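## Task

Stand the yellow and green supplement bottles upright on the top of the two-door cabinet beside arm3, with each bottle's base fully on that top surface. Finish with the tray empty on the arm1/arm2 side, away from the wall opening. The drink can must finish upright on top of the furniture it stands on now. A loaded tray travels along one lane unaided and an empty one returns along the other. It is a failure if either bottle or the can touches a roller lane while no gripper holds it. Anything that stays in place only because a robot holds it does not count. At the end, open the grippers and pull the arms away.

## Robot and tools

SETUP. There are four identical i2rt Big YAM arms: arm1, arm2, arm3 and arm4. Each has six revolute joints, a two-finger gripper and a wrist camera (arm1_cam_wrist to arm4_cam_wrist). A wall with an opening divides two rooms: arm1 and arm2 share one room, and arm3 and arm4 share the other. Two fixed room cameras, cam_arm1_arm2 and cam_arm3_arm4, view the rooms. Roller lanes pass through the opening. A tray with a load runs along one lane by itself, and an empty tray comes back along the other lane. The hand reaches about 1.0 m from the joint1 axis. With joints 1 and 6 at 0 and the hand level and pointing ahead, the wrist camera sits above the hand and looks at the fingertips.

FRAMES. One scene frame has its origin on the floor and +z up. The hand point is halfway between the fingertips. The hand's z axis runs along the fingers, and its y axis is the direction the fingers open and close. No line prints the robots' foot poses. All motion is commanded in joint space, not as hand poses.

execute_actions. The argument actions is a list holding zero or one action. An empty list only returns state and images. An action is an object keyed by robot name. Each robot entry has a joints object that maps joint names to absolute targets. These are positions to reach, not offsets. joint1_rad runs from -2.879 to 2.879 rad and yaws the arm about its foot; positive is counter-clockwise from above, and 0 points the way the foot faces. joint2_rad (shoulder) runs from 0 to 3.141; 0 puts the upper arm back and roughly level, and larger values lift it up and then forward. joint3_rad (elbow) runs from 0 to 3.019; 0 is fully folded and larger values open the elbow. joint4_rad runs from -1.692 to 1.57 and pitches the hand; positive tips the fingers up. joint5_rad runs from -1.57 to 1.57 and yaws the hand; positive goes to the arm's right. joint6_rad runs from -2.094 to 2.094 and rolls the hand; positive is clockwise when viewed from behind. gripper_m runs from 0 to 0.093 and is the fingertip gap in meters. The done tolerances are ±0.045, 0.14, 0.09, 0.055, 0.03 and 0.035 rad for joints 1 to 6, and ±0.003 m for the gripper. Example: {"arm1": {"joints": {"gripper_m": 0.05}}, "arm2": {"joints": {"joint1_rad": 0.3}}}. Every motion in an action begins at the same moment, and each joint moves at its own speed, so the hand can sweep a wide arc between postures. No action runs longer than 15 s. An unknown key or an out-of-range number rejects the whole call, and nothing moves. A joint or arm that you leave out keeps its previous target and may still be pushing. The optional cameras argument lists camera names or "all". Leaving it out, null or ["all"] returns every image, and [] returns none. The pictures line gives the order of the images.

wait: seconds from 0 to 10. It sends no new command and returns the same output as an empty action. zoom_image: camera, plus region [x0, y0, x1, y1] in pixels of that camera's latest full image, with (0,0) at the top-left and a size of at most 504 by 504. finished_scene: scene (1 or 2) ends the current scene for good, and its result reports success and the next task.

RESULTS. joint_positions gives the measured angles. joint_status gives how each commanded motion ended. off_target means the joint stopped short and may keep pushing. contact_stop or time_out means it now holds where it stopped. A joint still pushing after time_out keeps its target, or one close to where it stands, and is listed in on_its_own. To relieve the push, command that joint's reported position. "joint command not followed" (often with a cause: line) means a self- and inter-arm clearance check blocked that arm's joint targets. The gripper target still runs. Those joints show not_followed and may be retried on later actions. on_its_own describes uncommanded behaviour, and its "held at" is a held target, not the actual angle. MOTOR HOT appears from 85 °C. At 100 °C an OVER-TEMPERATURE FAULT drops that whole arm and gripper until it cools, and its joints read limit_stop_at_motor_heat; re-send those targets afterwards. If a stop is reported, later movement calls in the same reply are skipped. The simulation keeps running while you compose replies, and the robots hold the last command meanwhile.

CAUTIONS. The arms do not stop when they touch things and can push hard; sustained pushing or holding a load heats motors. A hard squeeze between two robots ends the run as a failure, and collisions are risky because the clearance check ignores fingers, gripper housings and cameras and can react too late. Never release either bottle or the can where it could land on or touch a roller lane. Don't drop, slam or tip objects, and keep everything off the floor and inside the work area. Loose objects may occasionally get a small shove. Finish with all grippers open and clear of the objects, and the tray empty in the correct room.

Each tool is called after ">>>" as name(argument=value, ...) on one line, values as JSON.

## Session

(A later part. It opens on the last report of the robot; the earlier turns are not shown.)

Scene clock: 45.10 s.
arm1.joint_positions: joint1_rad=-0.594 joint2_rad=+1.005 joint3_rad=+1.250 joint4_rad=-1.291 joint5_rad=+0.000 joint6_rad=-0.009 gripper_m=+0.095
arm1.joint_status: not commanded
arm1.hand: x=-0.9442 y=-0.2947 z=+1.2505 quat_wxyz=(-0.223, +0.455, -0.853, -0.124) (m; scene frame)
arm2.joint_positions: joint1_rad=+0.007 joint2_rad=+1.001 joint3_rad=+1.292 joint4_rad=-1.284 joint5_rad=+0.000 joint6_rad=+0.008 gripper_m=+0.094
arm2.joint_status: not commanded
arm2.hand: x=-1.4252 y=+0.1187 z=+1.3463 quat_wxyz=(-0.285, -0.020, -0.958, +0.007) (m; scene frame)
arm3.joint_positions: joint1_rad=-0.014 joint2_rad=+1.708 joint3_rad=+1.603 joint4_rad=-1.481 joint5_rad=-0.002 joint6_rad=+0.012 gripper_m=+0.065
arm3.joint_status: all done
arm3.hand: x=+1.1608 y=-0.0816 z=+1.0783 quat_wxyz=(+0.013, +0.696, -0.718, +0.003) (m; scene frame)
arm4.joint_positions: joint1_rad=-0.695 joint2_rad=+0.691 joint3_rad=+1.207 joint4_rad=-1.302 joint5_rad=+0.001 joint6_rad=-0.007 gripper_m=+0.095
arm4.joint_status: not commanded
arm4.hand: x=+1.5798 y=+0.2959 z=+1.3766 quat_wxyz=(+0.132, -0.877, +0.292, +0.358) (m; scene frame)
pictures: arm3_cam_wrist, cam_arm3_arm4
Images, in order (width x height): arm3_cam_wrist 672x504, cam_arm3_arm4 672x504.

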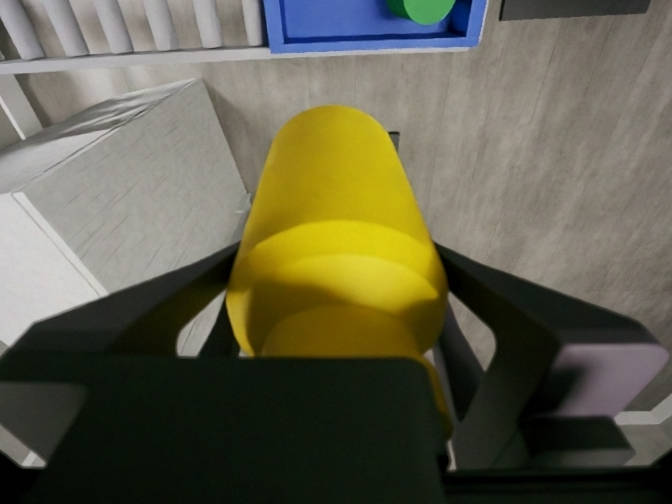

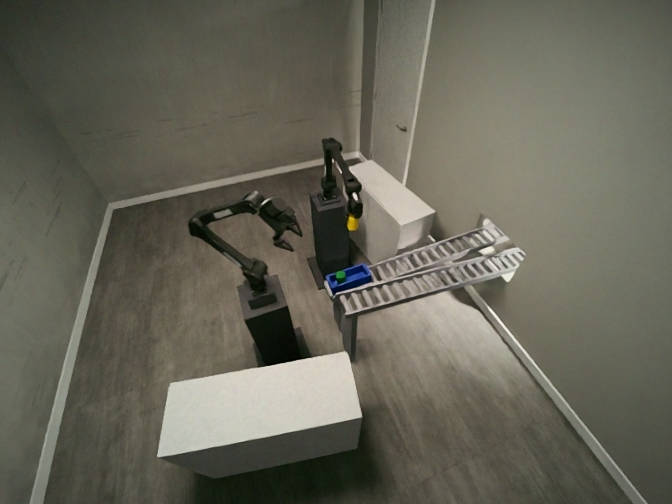

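>>> execute_actions(actions=[{"arm3":{"joints":{"joint1_rad":1.35}}}], cameras=["arm3_cam_wrist","cam_arm3_arm4"])

Scene clock: 48.30 s.
arm1.joint_positions: joint1_rad=-0.594 joint2_rad=+1.005 joint3_rad=+1.250 joint4_rad=-1.291 joint5_rad=+0.000 joint6_rad=-0.009 gripper_m=+0.095
arm1.joint_status: not commanded
arm1.hand: x=-0.9442 y=-0.2947 z=+1.2505 quat_wxyz=(-0.223, +0.455, -0.853, -0.124) (m; scene frame)
arm2.joint_positions: joint1_rad=+0.007 joint2_rad=+1.001 joint3_rad=+1.292 joint4_rad=-1.284 joint5_rad=+0.000 joint6_rad=+0.008 gripper_m=+0.094
arm2.joint_status: not commanded
arm2.hand: x=-1.4252 y=+0.1187 z=+1.3463 quat_wxyz=(-0.285, -0.020, -0.958, +0.007) (m; scene frame)
arm3.joint_positions: joint1_rad=+1.357 joint2_rad=+1.708 joint3_rad=+1.603 joint4_rad=-1.481 joint5_rad=-0.003 joint6_rad=+0.012 gripper_m=+0.065
arm3.joint_status: all done
arm3.hand: x=+0.6462 y=-0.4863 z=+1.0873 quat_wxyz=(+0.006, +0.993, -0.115, +0.002) (m; scene frame)
arm4.joint_positions: joint1_rad=-0.695 joint2_rad=+0.691 joint3_rad=+1.207 joint4_rad=-1.302 joint5_rad=+0.001 joint6_rad=-0.007 gripper_m=+0.095
arm4.joint_status: not commanded
arm4.hand: x=+1.5798 y=+0.2959 z=+1.3766 quat_wxyz=(+0.132, -0.877, +0.292, +0.358) (m; scene frame)
pictures: arm3_cam_wrist, cam_arm3_arm4
Images, in order (width x height): arm3_cam_wrist 672x504, cam_arm3_arm4 672x504.

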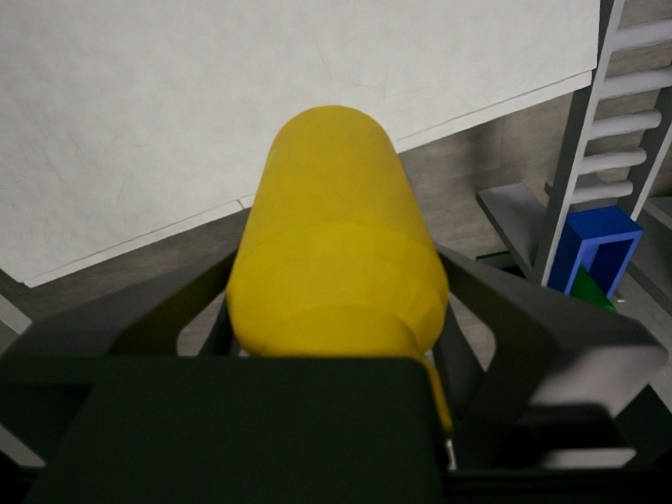

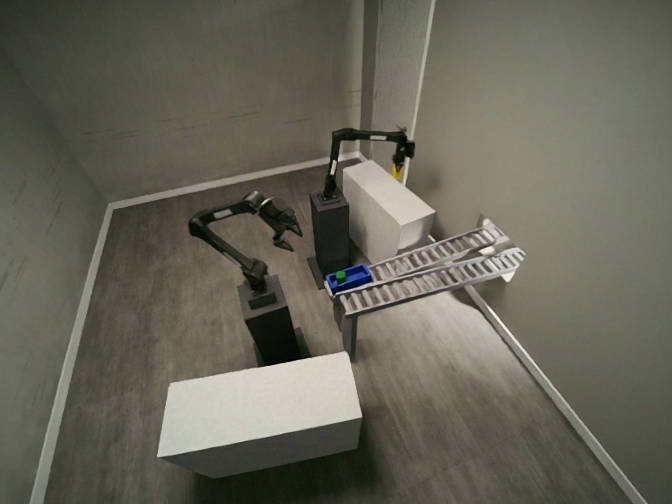

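>>> execute_actions(actions=[{"arm3":{"joints":{"joint2_rad":1.947,"joint3_rad":1.61,"joint4_rad":-1.224}}}], cameras=["arm3_cam_wrist","cam_arm3_arm4"])

Scene clock: 50.37 s.
arm1.joint_positions: joint1_rad=-0.594 joint2_rad=+1.005 joint3_rad=+1.250 joint4_rad=-1.291 joint5_rad=+0.000 joint6_rad=-0.009 gripper_m=+0.095
arm1.joint_status: not commanded
arm1.hand: x=-0.9442 y=-0.2947 z=+1.2505 quat_wxyz=(-0.223, +0.455, -0.853, -0.124) (m; scene frame)
arm2.joint_positions: joint1_rad=+0.007 joint2_rad=+1.001 joint3_rad=+1.292 joint4_rad=-1.284 joint5_rad=+0.000 joint6_rad=+0.008 gripper_m=+0.094
arm2.joint_status: not commanded
arm2.hand: x=-1.4252 y=+0.1187 z=+1.3463 quat_wxyz=(-0.285, -0.020, -0.958, +0.007) (m; scene frame)
arm3.joint_positions: joint1_rad=+1.357 joint2_rad=+1.986 joint3_rad=+1.587 joint4_rad=-1.232 joint5_rad=-0.003 joint6_rad=+0.012 gripper_m=+0.065
arm3.joint_status: all done
arm3.hand: x=+0.5889 y=-0.4750 z=+0.9333 quat_wxyz=(+0.009, +0.993, -0.115, +0.024) (m; scene frame)
arm4.joint_positions: joint1_rad=-0.695 joint2_rad=+0.691 joint3_rad=+1.207 joint4_rad=-1.302 joint5_rad=+0.001 joint6_rad=-0.007 gripper_m=+0.095
arm4.joint_status: not commanded
arm4.hand: x=+1.5798 y=+0.2959 z=+1.3766 quat_wxyz=(+0.132, -0.877, +0.292, +0.358) (m; scene frame)
pictures: arm3_cam_wrist, cam_arm3_arm4
Images, in order (width x height): arm3_cam_wrist 672x504, cam_arm3_arm4 672x504.

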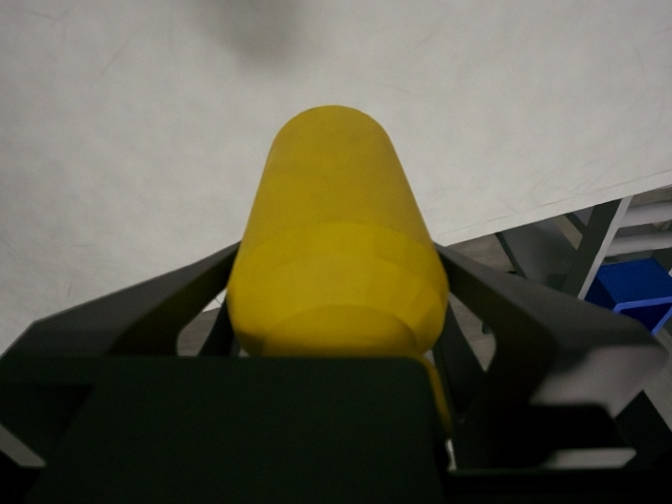

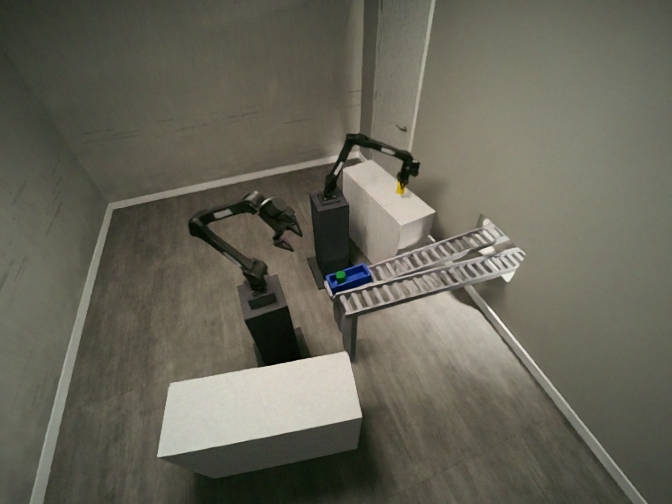

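>>> execute_actions(actions=[{"arm3":{"joints":{"joint2_rad":2.08,"joint3_rad":1.47,"joint4_rad":-0.95}}}], cameras=["arm3_cam_wrist","cam_arm3_arm4"])

Scene clock: 52.67 s.
arm1.joint_positions: joint1_rad=-0.594 joint2_rad=+1.005 joint3_rad=+1.250 joint4_rad=-1.291 joint5_rad=+0.000 joint6_rad=-0.009 gripper_m=+0.095
arm1.joint_status: not commanded
arm1.hand: x=-0.9442 y=-0.2947 z=+1.2505 quat_wxyz=(-0.223, +0.455, -0.853, -0.124) (m; scene frame)
arm2.joint_positions: joint1_rad=+0.007 joint2_rad=+1.001 joint3_rad=+1.292 joint4_rad=-1.284 joint5_rad=+0.000 joint6_rad=+0.008 gripper_m=+0.094
arm2.joint_status: not commanded
arm2.hand: x=-1.4252 y=+0.1187 z=+1.3463 quat_wxyz=(-0.285, -0.020, -0.958, +0.007) (m; scene frame)
arm3.joint_positions: joint1_rad=+1.358 joint2_rad=+2.076 joint3_rad=+1.469 joint4_rad=-0.961 joint5_rad=-0.003 joint6_rad=+0.010 gripper_m=+0.065
arm3.joint_status: all done
arm3.hand: x=+0.5824 y=-0.4754 z=+0.8432 quat_wxyz=(+0.005, +0.994, -0.113, -0.008) (m; scene frame)
arm4.joint_positions: joint1_rad=-0.695 joint2_rad=+0.691 joint3_rad=+1.207 joint4_rad=-1.302 joint5_rad=+0.001 joint6_rad=-0.007 gripper_m=+0.095
arm4.joint_status: not commanded
arm4.hand: x=+1.5798 y=+0.2959 z=+1.3766 quat_wxyz=(+0.132, -0.877, +0.292, +0.358) (m; scene frame)
pictures: arm3_cam_wrist, cam_arm3_arm4
Images, in order (width x height): arm3_cam_wrist 672x504, cam_arm3_arm4 672x504.

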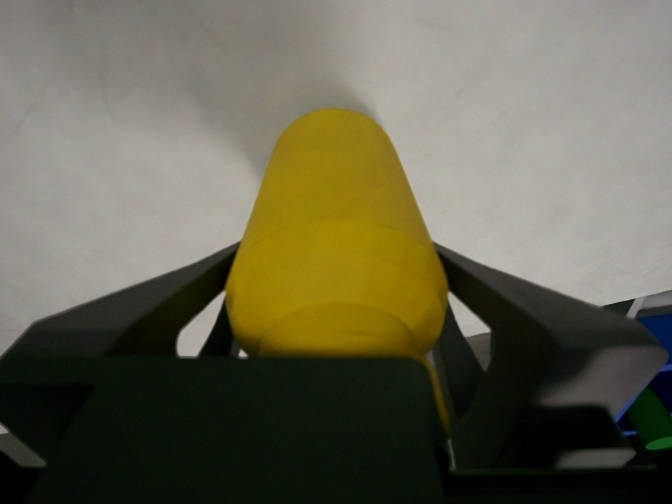

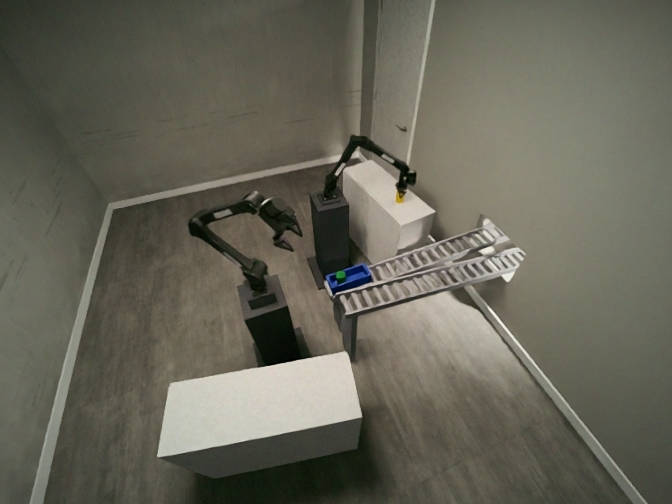

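>>> execute_actions(actions=[{"arm3":{"joints":{"joint2_rad":2.125,"joint3_rad":1.46,"joint4_rad":-0.91}}}], cameras=["arm3_cam_wrist","cam_arm3_arm4"])

Scene clock: 53.57 s.
arm1.joint_positions: joint1_rad=-0.594 joint2_rad=+1.005 joint3_rad=+1.250 joint4_rad=-1.291 joint5_rad=+0.000 joint6_rad=-0.009 gripper_m=+0.095
arm1.joint_status: not commanded
arm1.hand: x=-0.9442 y=-0.2947 z=+1.2505 quat_wxyz=(-0.223, +0.455, -0.853, -0.124) (m; scene frame)
arm2.joint_positions: joint1_rad=+0.007 joint2_rad=+1.001 joint3_rad=+1.292 joint4_rad=-1.284 joint5_rad=+0.000 joint6_rad=+0.008 gripper_m=+0.094
arm2.joint_status: not commanded
arm2.hand: x=-1.4252 y=+0.1187 z=+1.3463 quat_wxyz=(-0.285, -0.020, -0.958, +0.007) (m; scene frame)
arm3.joint_positions: joint1_rad=+1.358 joint2_rad=+2.077 joint3_rad=+1.466 joint4_rad=-0.939 joint5_rad=-0.001 joint6_rad=+0.010 gripper_m=+0.065
arm3.joint_status: all done
arm3.hand: x=+0.5791 y=-0.4744 z=+0.8415 quat_wxyz=(+0.004, +0.993, -0.113, -0.016) (m; scene frame)
arm4.joint_positions: joint1_rad=-0.695 joint2_rad=+0.691 joint3_rad=+1.207 joint4_rad=-1.302 joint5_rad=+0.001 joint6_rad=-0.007 gripper_m=+0.095
arm4.joint_status: not commanded
arm4.hand: x=+1.5798 y=+0.2959 z=+1.3766 quat_wxyz=(+0.132, -0.877, +0.292, +0.358) (m; scene frame)
pictures: arm3_cam_wrist, cam_arm3_arm4
Images, in order (width x height): arm3_cam_wrist 672x504, cam_arm3_arm4 672x504.

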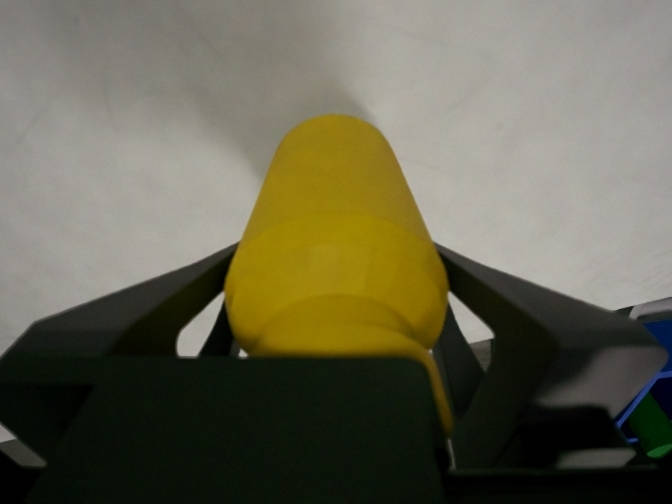

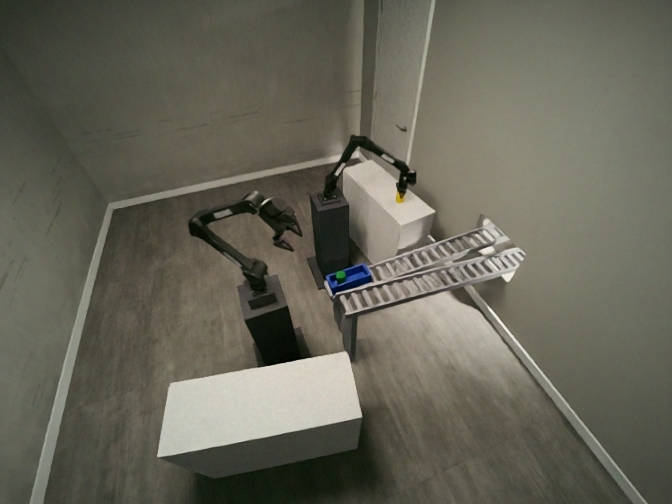

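>>> execute_actions(actions=[{"arm3":{"joints":{"joint2_rad":2.15}}}], cameras=["arm3_cam_wrist"])

Scene clock: 54.47 s.
arm1.joint_positions: joint1_rad=-0.594 joint2_rad=+1.005 joint3_rad=+1.250 joint4_rad=-1.291 joint5_rad=+0.000 joint6_rad=-0.009 gripper_m=+0.095
arm1.joint_status: not commanded
arm1.hand: x=-0.9442 y=-0.2947 z=+1.2505 quat_wxyz=(-0.223, +0.455, -0.853, -0.124) (m; scene frame)
arm2.joint_positions: joint1_rad=+0.007 joint2_rad=+1.001 joint3_rad=+1.292 joint4_rad=-1.284 joint5_rad=+0.000 joint6_rad=+0.008 gripper_m=+0.094
arm2.joint_status: not commanded
arm2.hand: x=-1.4252 y=+0.1187 z=+1.3463 quat_wxyz=(-0.285, -0.020, -0.958, +0.007) (m; scene frame)
arm3.joint_positions: joint1_rad=+1.358 joint2_rad=+2.078 joint3_rad=+1.466 joint4_rad=-0.939 joint5_rad=-0.001 joint6_rad=+0.010 gripper_m=+0.065
arm3.joint_status: all done
arm3.hand: x=+0.5793 y=-0.4744 z=+0.8407 quat_wxyz=(+0.004, +0.993, -0.113, -0.015) (m; scene frame)
arm4.joint_positions: joint1_rad=-0.695 joint2_rad=+0.691 joint3_rad=+1.207 joint4_rad=-1.302 joint5_rad=+0.001 joint6_rad=-0.007 gripper_m=+0.095
arm4.joint_status: not commanded
arm4.hand: x=+1.5798 y=+0.2959 z=+1.3766 quat_wxyz=(+0.132, -0.877, +0.292, +0.358) (m; scene frame)
pictures: arm3_cam_wrist
Images, in order (width x height): arm3_cam_wrist 672x504.

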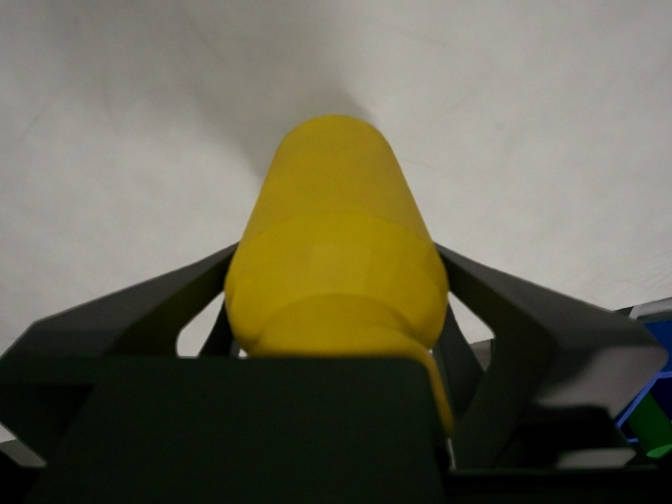

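>>> execute_actions(actions=[{"arm3":{"joints":{"joint2_rad":2.078,"gripper_m":0.093}}}], cameras=[])

>>> execute_actions(actions=[{"arm3":{"joints":{"joint2_rad":1.70,"joint3_rad":1.62,"joint4_rad":-1.49}}}], cameras=["arm3_cam_wrist","cam_arm3_arm4"])

Scene clock: 55.67 s.
arm1.joint_positions: joint1_rad=-0.594 joint2_rad=+1.005 joint3_rad=+1.250 joint4_rad=-1.291 joint5_rad=+0.000 joint6_rad=-0.009 gripper_m=+0.095
arm1.joint_status: not commanded
arm1.hand: x=-0.9442 y=-0.2947 z=+1.2505 quat_wxyz=(-0.223, +0.455, -0.853, -0.124) (m; scene frame)
arm2.joint_positions: joint1_rad=+0.007 joint2_rad=+1.001 joint3_rad=+1.292 joint4_rad=-1.284 joint5_rad=+0.000 joint6_rad=+0.008 gripper_m=+0.094
arm2.joint_status: not commanded
arm2.hand: x=-1.4252 y=+0.1187 z=+1.3463 quat_wxyz=(-0.285, -0.020, -0.958, +0.007) (m; scene frame)
arm3.joint_positions: joint1_rad=+1.358 joint2_rad=+2.079 joint3_rad=+1.466 joint4_rad=-0.921 joint5_rad=-0.001 joint6_rad=+0.010 gripper_m=+0.093
arm3.joint_status: all done
arm3.hand: x=+0.5752 y=-0.4730 z=+0.8404 quat_wxyz=(+0.003, +0.993, -0.114, -0.024) (m; scene frame)
arm4.joint_positions: joint1_rad=-0.695 joint2_rad=+0.691 joint3_rad=+1.207 joint4_rad=-1.302 joint5_rad=+0.001 joint6_rad=-0.007 gripper_m=+0.095
arm4.joint_status: not commanded
arm4.hand: x=+1.5798 y=+0.2959 z=+1.3766 quat_wxyz=(+0.132, -0.877, +0.292, +0.358) (m; scene frame)
pictures: none
No camera images: the call's "cameras" was empty. Leave "cameras" out to get every camera's image.

Scene clock: 57.23 s.
arm1.joint_positions: joint1_rad=-0.594 joint2_rad=+1.005 joint3_rad=+1.250 joint4_rad=-1.291 joint5_rad=+0.000 joint6_rad=-0.009 gripper_m=+0.095
arm1.joint_status: not commanded
arm1.hand: x=-0.9442 y=-0.2947 z=+1.2505 quat_wxyz=(-0.223, +0.455, -0.853, -0.124) (m; scene frame)
arm2.joint_positions: joint1_rad=+0.007 joint2_rad=+1.001 joint3_rad=+1.292 joint4_rad=-1.284 joint5_rad=+0.000 joint6_rad=+0.008 gripper_m=+0.094
arm2.joint_status: not commanded
arm2.hand: x=-1.4252 y=+0.1187 z=+1.3463 quat_wxyz=(-0.285, -0.020, -0.958, +0.007) (m; scene frame)
arm3.joint_positions: joint1_rad=+1.358 joint2_rad=+1.695 joint3_rad=+1.606 joint4_rad=-1.480 joint5_rad=-0.001 joint6_rad=+0.010 gripper_m=+0.093
arm3.joint_status: all done
arm3.hand: x=+0.6462 y=-0.4863 z=+1.0953 quat_wxyz=(+0.004, +0.993, -0.114, -0.007) (m; scene frame)
arm4.joint_positions: joint1_rad=-0.695 joint2_rad=+0.691 joint3_rad=+1.207 joint4_rad=-1.302 joint5_rad=+0.001 joint6_rad=-0.007 gripper_m=+0.095
arm4.joint_status: not commanded
arm4.hand: x=+1.5798 y=+0.2959 z=+1.3766 quat_wxyz=(+0.132, -0.877, +0.292, +0.358) (m; scene frame)
pictures: arm3_cam_wrist, cam_arm3_arm4
Images, in order (width x height): arm3_cam_wrist 672x504, cam_arm3_arm4 672x504.

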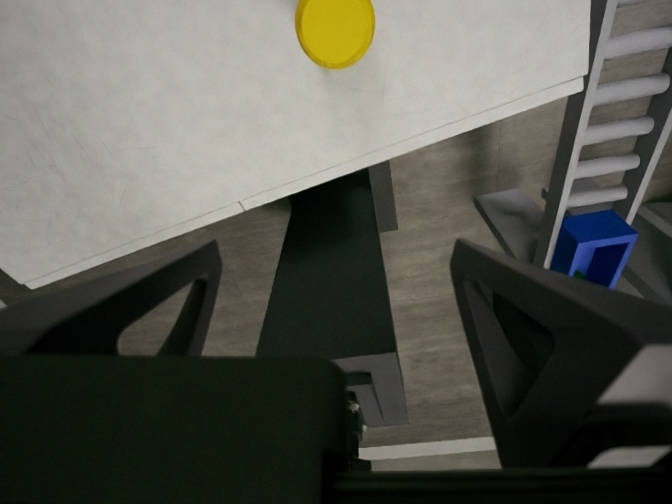

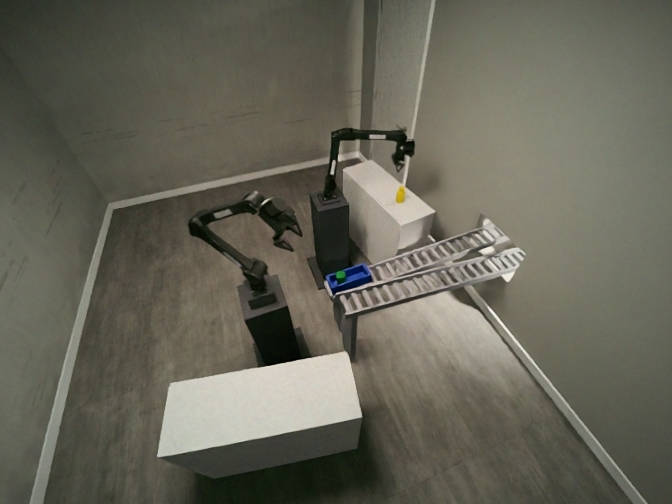

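>>> execute_actions(actions=[{"arm3":{"joints":{"joint1_rad":-0.19}}}], cameras=[])

>>> execute_actions(actions=[{"arm3":{"joints":{"joint2_rad":2.22,"joint3_rad":1.53,"joint4_rad":-0.86}}}], cameras=["arm3_cam_wrist"])

Scene clock: 60.43 s.
arm1.joint_positions: joint1_rad=-0.594 joint2_rad=+1.005 joint3_rad=+1.250 joint4_rad=-1.291 joint5_rad=+0.000 joint6_rad=-0.009 gripper_m=+0.095
arm1.joint_status: not commanded
arm1.hand: x=-0.9442 y=-0.2947 z=+1.2505 quat_wxyz=(-0.223, +0.455, -0.853, -0.124) (m; scene frame)
arm2.joint_positions: joint1_rad=+0.007 joint2_rad=+1.001 joint3_rad=+1.292 joint4_rad=-1.284 joint5_rad=+0.000 joint6_rad=+0.008 gripper_m=+0.094
arm2.joint_status: not commanded
arm2.hand: x=-1.4252 y=+0.1187 z=+1.3463 quat_wxyz=(-0.285, -0.020, -0.958, +0.007) (m; scene frame)
arm3.joint_positions: joint1_rad=-0.197 joint2_rad=+1.695 joint3_rad=+1.606 joint4_rad=-1.480 joint5_rad=+0.001 joint6_rad=+0.010 gripper_m=+0.093
arm3.joint_status: all done
arm3.hand: x=+1.2554 y=-0.0920 z=+1.0854 quat_wxyz=(+0.005, +0.628, -0.778, -0.002) (m; scene frame)
arm4.joint_positions: joint1_rad=-0.695 joint2_rad=+0.691 joint3_rad=+1.207 joint4_rad=-1.302 joint5_rad=+0.001 joint6_rad=-0.007 gripper_m=+0.095
arm4.joint_status: not commanded
arm4.hand: x=+1.5798 y=+0.2959 z=+1.3766 quat_wxyz=(+0.132, -0.877, +0.292, +0.358) (m; scene frame)
pictures: none
No camera images: the call's "cameras" was empty. Leave "cameras" out to get every camera's image.

Scene clock: 61.80 s.
arm1.joint_positions: joint1_rad=-0.594 joint2_rad=+1.005 joint3_rad=+1.250 joint4_rad=-1.291 joint5_rad=+0.000 joint6_rad=-0.009 gripper_m=+0.095
arm1.joint_status: not commanded
arm1.hand: x=-0.9442 y=-0.2947 z=+1.2505 quat_wxyz=(-0.223, +0.455, -0.853, -0.124) (m; scene frame)
arm2.joint_positions: joint1_rad=+0.007 joint2_rad=+1.001 joint3_rad=+1.292 joint4_rad=-1.284 joint5_rad=+0.000 joint6_rad=+0.008 gripper_m=+0.094
arm2.joint_status: not commanded
arm2.hand: x=-1.4252 y=+0.1187 z=+1.3463 quat_wxyz=(-0.285, -0.020, -0.958, +0.007) (m; scene frame)
arm3.joint_positions: joint1_rad=-0.197 joint2_rad=+2.243 joint3_rad=+1.511 joint4_rad=-0.871 joint5_rad=+0.001 joint6_rad=+0.010 gripper_m=+0.093
arm3.joint_status: all done
arm3.hand: x=+1.2655 y=-0.0256 z=+0.7500 quat_wxyz=(+0.019, +0.628, -0.778, +0.009) (m; scene frame)
arm4.joint_positions: joint1_rad=-0.695 joint2_rad=+0.691 joint3_rad=+1.207 joint4_rad=-1.302 joint5_rad=+0.001 joint6_rad=-0.007 gripper_m=+0.095
arm4.joint_status: not commanded
arm4.hand: x=+1.5798 y=+0.2959 z=+1.3766 quat_wxyz=(+0.132, -0.877, +0.292, +0.358) (m; scene frame)
pictures: arm3_cam_wrist
Images, in order (width x height): arm3_cam_wrist 672x504.

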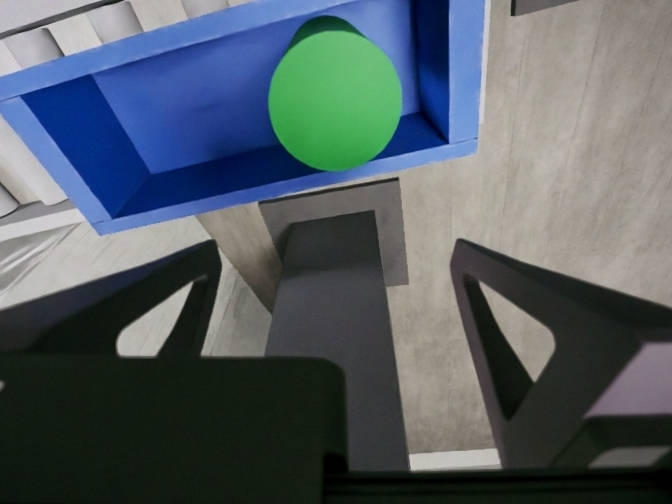

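>>> execute_actions(actions=[{"arm3":{"joints":{"joint2_rad":2.41,"joint3_rad":1.60,"joint4_rad":-0.73}}}], cameras=["arm3_cam_wrist"])

Scene clock: 63.83 s.
arm1.joint_positions: joint1_rad=-0.594 joint2_rad=+1.005 joint3_rad=+1.250 joint4_rad=-1.291 joint5_rad=+0.000 joint6_rad=-0.009 gripper_m=+0.095
arm1.joint_status: not commanded
arm1.hand: x=-0.9442 y=-0.2947 z=+1.2505 quat_wxyz=(-0.223, +0.455, -0.853, -0.124) (m; scene frame)
arm2.joint_positions: joint1_rad=+0.007 joint2_rad=+1.001 joint3_rad=+1.292 joint4_rad=-1.284 joint5_rad=+0.000 joint6_rad=+0.008 gripper_m=+0.094
arm2.joint_status: not commanded
arm2.hand: x=-1.4252 y=+0.1187 z=+1.3463 quat_wxyz=(-0.285, -0.020, -0.958, +0.007) (m; scene frame)
arm3.joint_positions: joint1_rad=-0.197 joint2_rad=+2.417 joint3_rad=+1.584 joint4_rad=-0.737 joint5_rad=+0.001 joint6_rad=+0.010 gripper_m=+0.093
arm3.joint_status: all done
arm3.hand: x=+1.2685 y=-0.0067 z=+0.6681 quat_wxyz=(+0.007, +0.628, -0.778, -0.001) (m; scene frame)
arm4.joint_positions: joint1_rad=-0.695 joint2_rad=+0.691 joint3_rad=+1.207 joint4_rad=-1.302 joint5_rad=+0.001 joint6_rad=-0.007 gripper_m=+0.095
arm4.joint_status: not commanded
arm4.hand: x=+1.5798 y=+0.2959 z=+1.3766 quat_wxyz=(+0.132, -0.877, +0.292, +0.358) (m; scene frame)
pictures: arm3_cam_wrist
Images, in order (width x height): arm3_cam_wrist 672x504.

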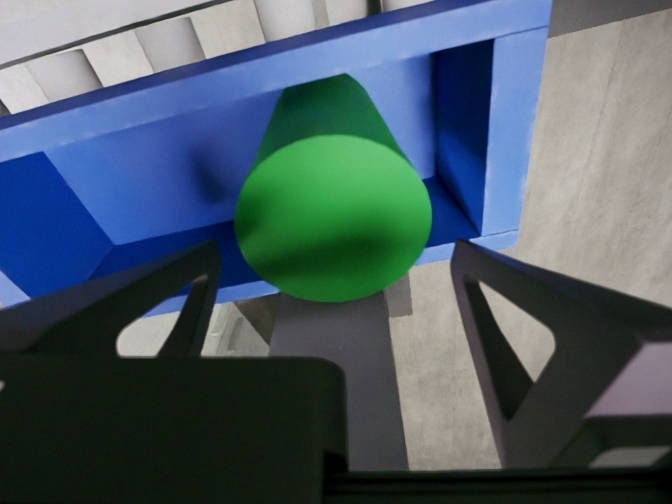

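>>> execute_actions(actions=[{"arm3":{"joints":{"joint2_rad":2.515,"joint3_rad":1.655,"joint4_rad":-0.69}}}], cameras=["arm3_cam_wrist"])

Scene clock: 65.30 s.
arm1.joint_positions: joint1_rad=-0.594 joint2_rad=+1.005 joint3_rad=+1.250 joint4_rad=-1.291 joint5_rad=+0.000 joint6_rad=-0.009 gripper_m=+0.095
arm1.joint_status: not commanded
arm1.hand: x=-0.9442 y=-0.2947 z=+1.2505 quat_wxyz=(-0.223, +0.455, -0.853, -0.124) (m; scene frame)
arm2.joint_positions: joint1_rad=+0.007 joint2_rad=+1.001 joint3_rad=+1.292 joint4_rad=-1.284 joint5_rad=+0.000 joint6_rad=+0.008 gripper_m=+0.094
arm2.joint_status: not commanded
arm2.hand: x=-1.4252 y=+0.1187 z=+1.3463 quat_wxyz=(-0.285, -0.020, -0.958, +0.007) (m; scene frame)
arm3.joint_positions: joint1_rad=-0.197 joint2_rad=+2.505 joint3_rad=+1.629 joint4_rad=-0.697 joint5_rad=+0.001 joint6_rad=+0.010 gripper_m=+0.093
arm3.joint_status: all done
arm3.hand: x=+1.2688 y=-0.0032 z=+0.6282 quat_wxyz=(+0.007, +0.628, -0.778, +0.000) (m; scene frame)
arm4.joint_positions: joint1_rad=-0.695 joint2_rad=+0.691 joint3_rad=+1.207 joint4_rad=-1.302 joint5_rad=+0.001 joint6_rad=-0.007 gripper_m=+0.095
arm4.joint_status: not commanded
arm4.hand: x=+1.5798 y=+0.2959 z=+1.3766 quat_wxyz=(+0.132, -0.877, +0.292, +0.358) (m; scene frame)
pictures: arm3_cam_wrist
Images, in order (width x height): arm3_cam_wrist 672x504.

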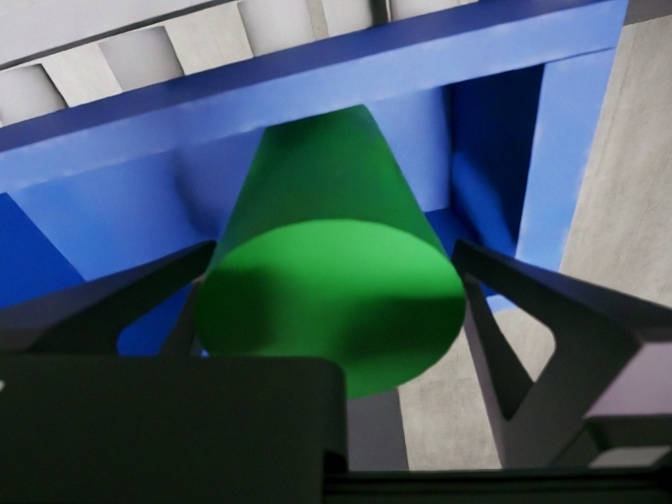

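>>> execute_actions(actions=[{"arm3":{"joints":{"gripper_m":0.05}}}], cameras=["arm3_cam_wrist"])

Scene clock: 66.10 s.
arm1.joint_positions: joint1_rad=-0.594 joint2_rad=+1.005 joint3_rad=+1.250 joint4_rad=-1.291 joint5_rad=+0.000 joint6_rad=-0.009 gripper_m=+0.095
arm1.joint_status: not commanded
arm1.hand: x=-0.9442 y=-0.2947 z=+1.2505 quat_wxyz=(-0.223, +0.455, -0.853, -0.124) (m; scene frame)
arm2.joint_positions: joint1_rad=+0.007 joint2_rad=+1.001 joint3_rad=+1.292 joint4_rad=-1.284 joint5_rad=+0.000 joint6_rad=+0.008 gripper_m=+0.094
arm2.joint_status: not commanded
arm2.hand: x=-1.4252 y=+0.1187 z=+1.3463 quat_wxyz=(-0.285, -0.020, -0.958, +0.007) (m; scene frame)
arm3.joint_positions: joint1_rad=-0.197 joint2_rad=+2.505 joint3_rad=+1.629 joint4_rad=-0.697 joint5_rad=-0.001 joint6_rad=+0.010 gripper_m=+0.065
arm3.joint_status: gripper_m off_target (ended at +0.065, target +0.050)
arm3.hand: x=+1.2684 y=-0.0031 z=+0.6282 quat_wxyz=(+0.008, +0.629, -0.778, -0.001) (m; scene frame)
arm4.joint_positions: joint1_rad=-0.695 joint2_rad=+0.691 joint3_rad=+1.207 joint4_rad=-1.302 joint5_rad=+0.001 joint6_rad=-0.007 gripper_m=+0.095
arm4.joint_status: not commanded
arm4.hand: x=+1.5798 y=+0.2959 z=+1.3766 quat_wxyz=(+0.132, -0.877, +0.292, +0.358) (m; scene frame)
pictures: arm3_cam_wrist
Images, in order (width x height): arm3_cam_wrist 672x504.

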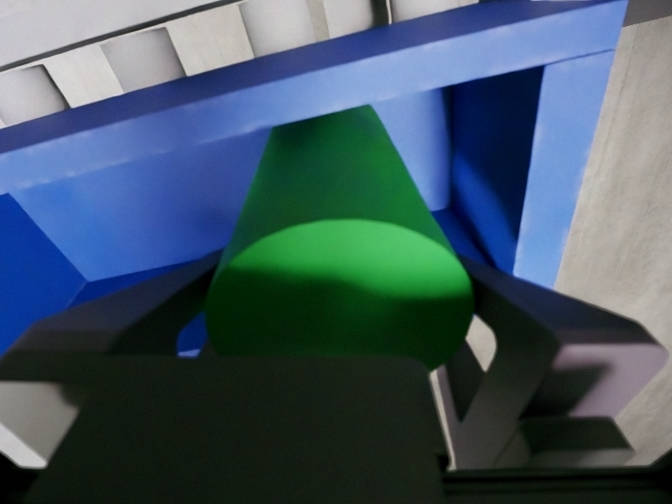

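>>> execute_actions(actions=[{"arm3":{"joints":{"joint2_rad":2.27,"joint3_rad":1.53,"joint4_rad":-0.80}}}], cameras=[])

>>> execute_actions(actions=[{"arm3":{"joints":{"joint2_rad":1.70,"joint3_rad":1.62,"joint4_rad":-1.49}}}], cameras=[])

>>> execute_actions(actions=[{"arm3":{"joints":{"joint1_rad":1.72}},"arm4":{"joints":{"joint1_rad":0.2,"joint2_rad":1.2,"joint3_rad":1.5,"joint4_rad":-1.5}}}], cameras=["arm3_cam_wrist","cam_arm3_arm4"])

Scene clock: 68.30 s.
arm1.joint_positions: joint1_rad=-0.594 joint2_rad=+1.005 joint3_rad=+1.250 joint4_rad=-1.291 joint5_rad=+0.000 joint6_rad=-0.009 gripper_m=+0.095
arm1.joint_status: not commanded
arm1.hand: x=-0.9442 y=-0.2947 z=+1.2505 quat_wxyz=(-0.223, +0.455, -0.853, -0.124) (m; scene frame)
arm2.joint_positions: joint1_rad=+0.007 joint2_rad=+1.001 joint3_rad=+1.292 joint4_rad=-1.284 joint5_rad=+0.000 joint6_rad=+0.008 gripper_m=+0.094
arm2.joint_status: not commanded
arm2.hand: x=-1.4252 y=+0.1187 z=+1.3463 quat_wxyz=(-0.285, -0.020, -0.958, +0.007) (m; scene frame)
arm3.joint_positions: joint1_rad=-0.196 joint2_rad=+2.272 joint3_rad=+1.520 joint4_rad=-0.793 joint5_rad=-0.001 joint6_rad=+0.010 gripper_m=+0.065
arm3.joint_status: all done
arm3.hand: x=+1.2674 y=-0.0094 z=+0.7359 quat_wxyz=(-0.003, +0.629, -0.777, -0.010) (m; scene frame)
arm4.joint_positions: joint1_rad=-0.695 joint2_rad=+0.691 joint3_rad=+1.207 joint4_rad=-1.302 joint5_rad=+0.001 joint6_rad=-0.007 gripper_m=+0.095
arm4.joint_status: not commanded
arm4.hand: x=+1.5798 y=+0.2959 z=+1.3766 quat_wxyz=(+0.132, -0.877, +0.292, +0.358) (m; scene frame)
pictures: none
No camera images: the call's "cameras" was empty. Leave "cameras" out to get every camera's image.

Scene clock: 70.00 s.
arm1.joint_positions: joint1_rad=-0.594 joint2_rad=+1.005 joint3_rad=+1.250 joint4_rad=-1.291 joint5_rad=+0.000 joint6_rad=-0.009 gripper_m=+0.095
arm1.joint_status: not commanded
arm1.hand: x=-0.9442 y=-0.2947 z=+1.2505 quat_wxyz=(-0.223, +0.455, -0.853, -0.124) (m; scene frame)
arm2.joint_positions: joint1_rad=+0.007 joint2_rad=+1.001 joint3_rad=+1.292 joint4_rad=-1.284 joint5_rad=+0.000 joint6_rad=+0.008 gripper_m=+0.094
arm2.joint_status: not commanded
arm2.hand: x=-1.4252 y=+0.1187 z=+1.3463 quat_wxyz=(-0.285, -0.020, -0.958, +0.007) (m; scene frame)
arm3.joint_positions: joint1_rad=-0.196 joint2_rad=+1.710 joint3_rad=+1.601 joint4_rad=-1.481 joint5_rad=-0.001 joint6_rad=+0.010 gripper_m=+0.065
arm3.joint_status: all done
arm3.hand: x=+1.2541 y=-0.0926 z=+1.0759 quat_wxyz=(+0.015, +0.629, -0.777, +0.005) (m; scene frame)
arm4.joint_positions: joint1_rad=-0.695 joint2_rad=+0.691 joint3_rad=+1.207 joint4_rad=-1.302 joint5_rad=+0.001 joint6_rad=-0.007 gripper_m=+0.095
arm4.joint_status: not commanded
arm4.hand: x=+1.5798 y=+0.2959 z=+1.3766 quat_wxyz=(+0.132, -0.877, +0.292, +0.358) (m; scene frame)
pictures: none
No camera images: the call's "cameras" was empty. Leave "cameras" out to get every camera's image.

Scene clock: 72.20 s.
arm1.joint_positions: joint1_rad=-0.594 joint2_rad=+1.005 joint3_rad=+1.250 joint4_rad=-1.291 joint5_rad=+0.000 joint6_rad=-0.009 gripper_m=+0.095
arm1.joint_status: not commanded
arm1.hand: x=-0.9442 y=-0.2947 z=+1.2505 quat_wxyz=(-0.223, +0.455, -0.853, -0.124) (m; scene frame)
arm2.joint_positions: joint1_rad=+0.007 joint2_rad=+1.001 joint3_rad=+1.292 joint4_rad=-1.284 joint5_rad=+0.000 joint6_rad=+0.008 gripper_m=+0.094
arm2.joint_status: not commanded
arm2.hand: x=-1.4252 y=+0.1187 z=+1.3463 quat_wxyz=(-0.285, -0.020, -0.958, +0.007) (m; scene frame)
arm3.joint_positions: joint1_rad=+1.725 joint2_rad=+1.710 joint3_rad=+1.601 joint4_rad=-1.481 joint5_rad=-0.002 joint6_rad=+0.010 gripper_m=+0.065
arm3.joint_status: all done
arm3.hand: x=+0.6404 y=-0.6755 z=+1.0872 quat_wxyz=(+0.003, +0.998, +0.070, +0.004) (m; scene frame)
arm4.joint_positions: joint1_rad=+0.201 joint2_rad=+1.220 joint3_rad=+1.440 joint4_rad=-1.488 joint5_rad=+0.001 joint6_rad=-0.007 gripper_m=+0.095
arm4.joint_status: all done
arm4.hand: x=+1.4113 y=+0.0314 z=+1.2911 quat_wxyz=(-0.012, -0.982, -0.122, +0.144) (m; scene frame)
pictures: arm3_cam_wrist, cam_arm3_arm4
Images, in order (width x height): arm3_cam_wrist 672x504, cam_arm3_arm4 672x504.

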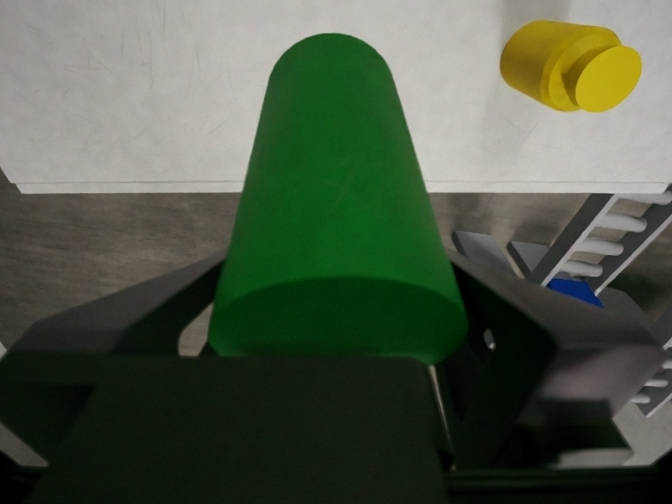

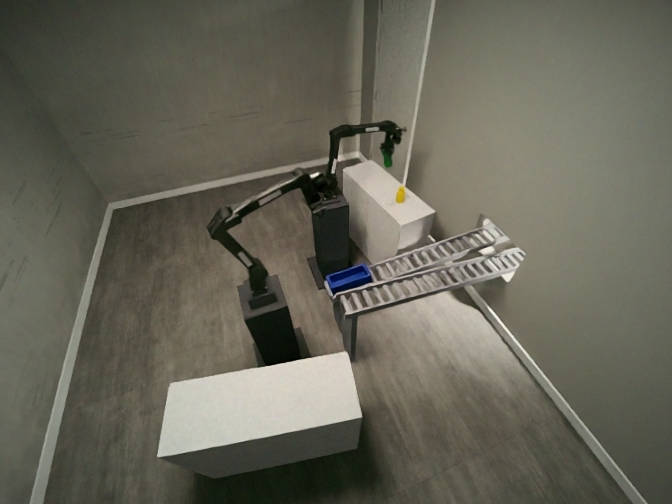

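>>> zoom_image(camera="cam_arm3_arm4", region=[340,110,440,210])

Region (340, 110, 440, 210) of cam_arm3_arm4's 672x504 image, scaled by 5.040, with more detail than that image has.

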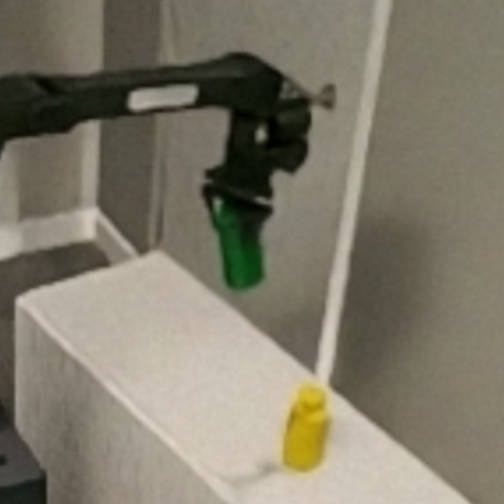

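>>> execute_actions(actions=[{"arm3":{"joints":{"joint2_rad":1.99,"joint3_rad":1.52,"joint4_rad":-1.10}}}], cameras=["arm3_cam_wrist","cam_arm3_arm4"])

>>> zoom_image(camera="cam_arm3_arm4", region=[340,110,440,210])

Scene clock: 74.90 s.
arm1.joint_positions: joint1_rad=-0.594 joint2_rad=+1.005 joint3_rad=+1.250 joint4_rad=-1.291 joint5_rad=+0.000 joint6_rad=-0.009 gripper_m=+0.095
arm1.joint_status: not commanded
arm1.hand: x=-0.9442 y=-0.2947 z=+1.2505 quat_wxyz=(-0.223, +0.455, -0.853, -0.124) (m; scene frame)
arm2.joint_positions: joint1_rad=+0.007 joint2_rad=+1.001 joint3_rad=+1.292 joint4_rad=-1.284 joint5_rad=+0.000 joint6_rad=+0.008 gripper_m=+0.094
arm2.joint_status: not commanded
arm2.hand: x=-1.4252 y=+0.1187 z=+1.3463 quat_wxyz=(-0.285, -0.020, -0.958, +0.007) (m; scene frame)
arm3.joint_positions: joint1_rad=+1.725 joint2_rad=+2.027 joint3_rad=+1.494 joint4_rad=-1.110 joint5_rad=-0.002 joint6_rad=+0.010 gripper_m=+0.065
arm3.joint_status: all done
arm3.hand: x=+0.5938 y=-0.6835 z=+0.8803 quat_wxyz=(+0.001, +0.997, +0.070, +0.030) (m; scene frame)
arm4.joint_positions: joint1_rad=+0.201 joint2_rad=+1.220 joint3_rad=+1.440 joint4_rad=-1.488 joint5_rad=+0.001 joint6_rad=-0.007 gripper_m=+0.095
arm4.joint_status: not commanded
arm4.hand: x=+1.4113 y=+0.0314 z=+1.2911 quat_wxyz=(-0.012, -0.982, -0.122, +0.144) (m; scene frame)
pictures: arm3_cam_wrist, cam_arm3_arm4
Images, in order (width x height): arm3_cam_wrist 672x504, cam_arm3_arm4 672x504.

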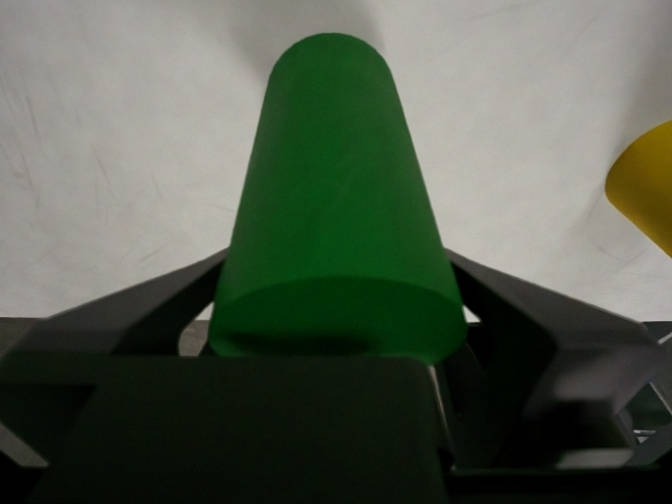

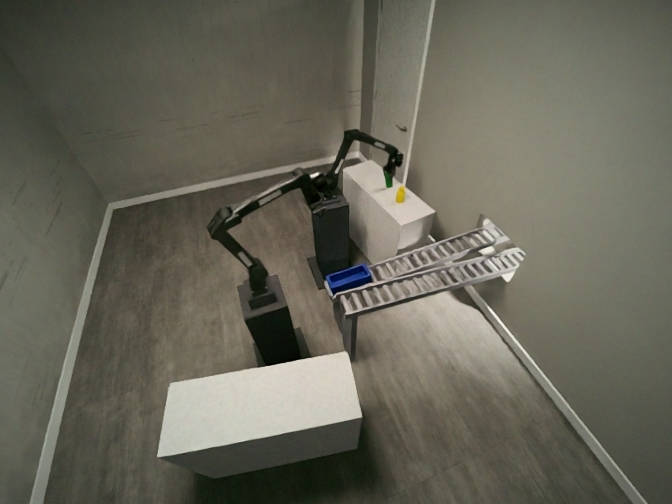

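Region (340, 110, 440, 210) of cam_arm3_arm4's 672x504 image, scaled by 5.040, with more detail than that image has.

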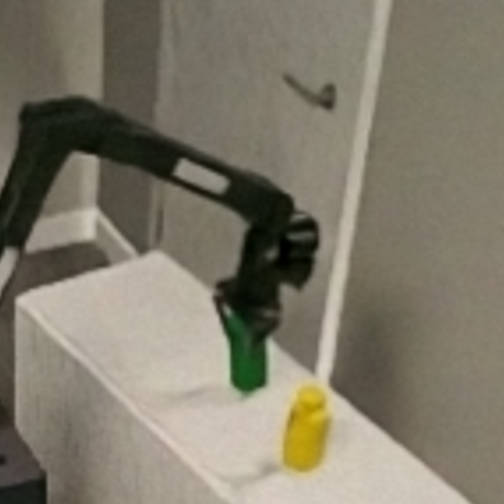

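>>> execute_actions(actions=[{"arm3":{"joints":{"joint2_rad":2.10,"joint4_rad":-1.10}}}], cameras=["arm3_cam_wrist","cam_arm3_arm4"])

>>> zoom_image(camera="cam_arm3_arm4", region=[360,140,430,210])

Scene clock: 76.43 s.
arm1.joint_positions: joint1_rad=-0.594 joint2_rad=+1.005 joint3_rad=+1.250 joint4_rad=-1.291 joint5_rad=+0.000 joint6_rad=-0.009 gripper_m=+0.095
arm1.joint_status: not commanded
arm1.hand: x=-0.9442 y=-0.2947 z=+1.2505 quat_wxyz=(-0.223, +0.455, -0.853, -0.124) (m; scene frame)
arm2.joint_positions: joint1_rad=+0.007 joint2_rad=+1.001 joint3_rad=+1.292 joint4_rad=-1.284 joint5_rad=+0.000 joint6_rad=+0.008 gripper_m=+0.094
arm2.joint_status: not commanded
arm2.hand: x=-1.4252 y=+0.1187 z=+1.3463 quat_wxyz=(-0.285, -0.020, -0.958, +0.007) (m; scene frame)
arm3.joint_positions: joint1_rad=+1.725 joint2_rad=+2.054 joint3_rad=+1.499 joint4_rad=-1.108 joint5_rad=-0.005 joint6_rad=+0.010 gripper_m=+0.064
arm3.joint_status: all done
arm3.hand: x=+0.5947 y=-0.6840 z=+0.8669 quat_wxyz=(+0.002, +0.997, +0.070, +0.040) (m; scene frame)
arm4.joint_positions: joint1_rad=+0.201 joint2_rad=+1.220 joint3_rad=+1.440 joint4_rad=-1.488 joint5_rad=+0.001 joint6_rad=-0.007 gripper_m=+0.095
arm4.joint_status: not commanded
arm4.hand: x=+1.4113 y=+0.0314 z=+1.2911 quat_wxyz=(-0.012, -0.982, -0.122, +0.144) (m; scene frame)
pictures: arm3_cam_wrist, cam_arm3_arm4
Images, in order (width x height): arm3_cam_wrist 672x504, cam_arm3_arm4 672x504.

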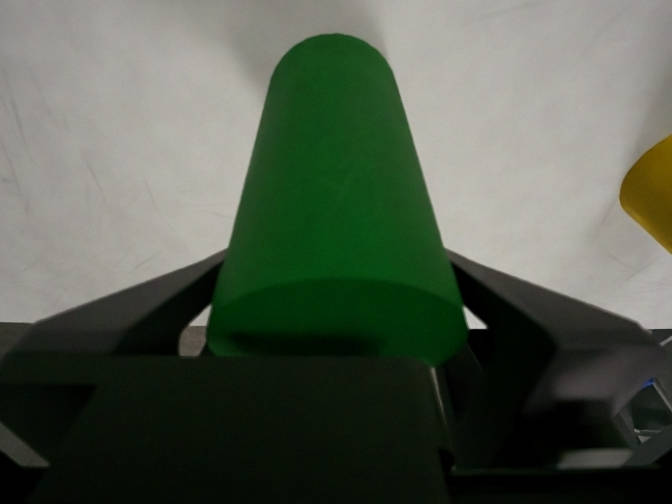

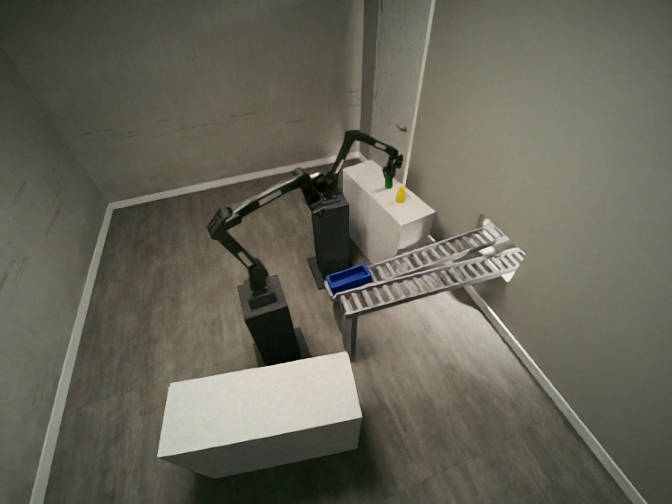

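Region (360, 140, 430, 210) of cam_arm3_arm4's 672x504 image, scaled by 7.200, with more detail than that image has.

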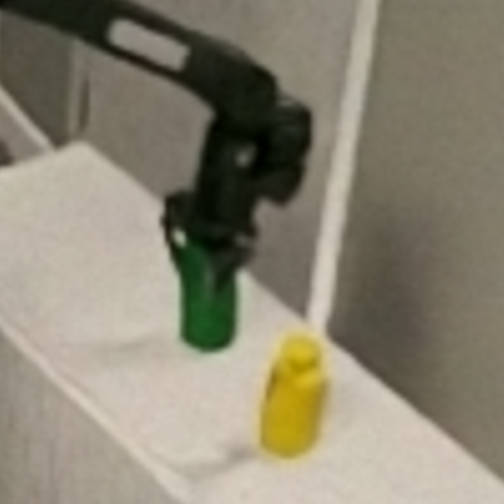

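>>> execute_actions(actions=[{"arm3":{"joints":{"joint2_rad":2.054,"gripper_m":0.075}}}], cameras=["arm3_cam_wrist"])

Scene clock: 77.60 s.
arm1.joint_positions: joint1_rad=-0.594 joint2_rad=+1.005 joint3_rad=+1.250 joint4_rad=-1.291 joint5_rad=+0.000 joint6_rad=-0.009 gripper_m=+0.095
arm1.joint_status: not commanded
arm1.hand: x=-0.9442 y=-0.2947 z=+1.2505 quat_wxyz=(-0.223, +0.455, -0.853, -0.124) (m; scene frame)
arm2.joint_positions: joint1_rad=+0.007 joint2_rad=+1.001 joint3_rad=+1.292 joint4_rad=-1.284 joint5_rad=+0.000 joint6_rad=+0.008 gripper_m=+0.094
arm2.joint_status: not commanded
arm2.hand: x=-1.4252 y=+0.1187 z=+1.3463 quat_wxyz=(-0.285, -0.020, -0.958, +0.007) (m; scene frame)
arm3.joint_positions: joint1_rad=+1.725 joint2_rad=+2.054 joint3_rad=+1.499 joint4_rad=-1.108 joint5_rad=-0.003 joint6_rad=+0.010 gripper_m=+0.075
arm3.joint_status: all done
arm3.hand: x=+0.5947 y=-0.6836 z=+0.8669 quat_wxyz=(+0.001, +0.997, +0.070, +0.040) (m; scene frame)
arm4.joint_positions: joint1_rad=+0.201 joint2_rad=+1.220 joint3_rad=+1.440 joint4_rad=-1.488 joint5_rad=+0.001 joint6_rad=-0.007 gripper_m=+0.095
arm4.joint_status: not commanded
arm4.hand: x=+1.4113 y=+0.0314 z=+1.2911 quat_wxyz=(-0.012, -0.982, -0.122, +0.144) (m; scene frame)
pictures: arm3_cam_wrist
Images, in order (width x height): arm3_cam_wrist 672x504.

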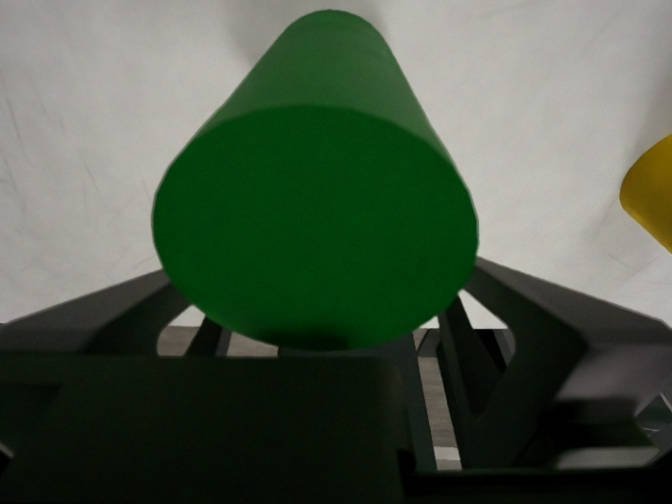

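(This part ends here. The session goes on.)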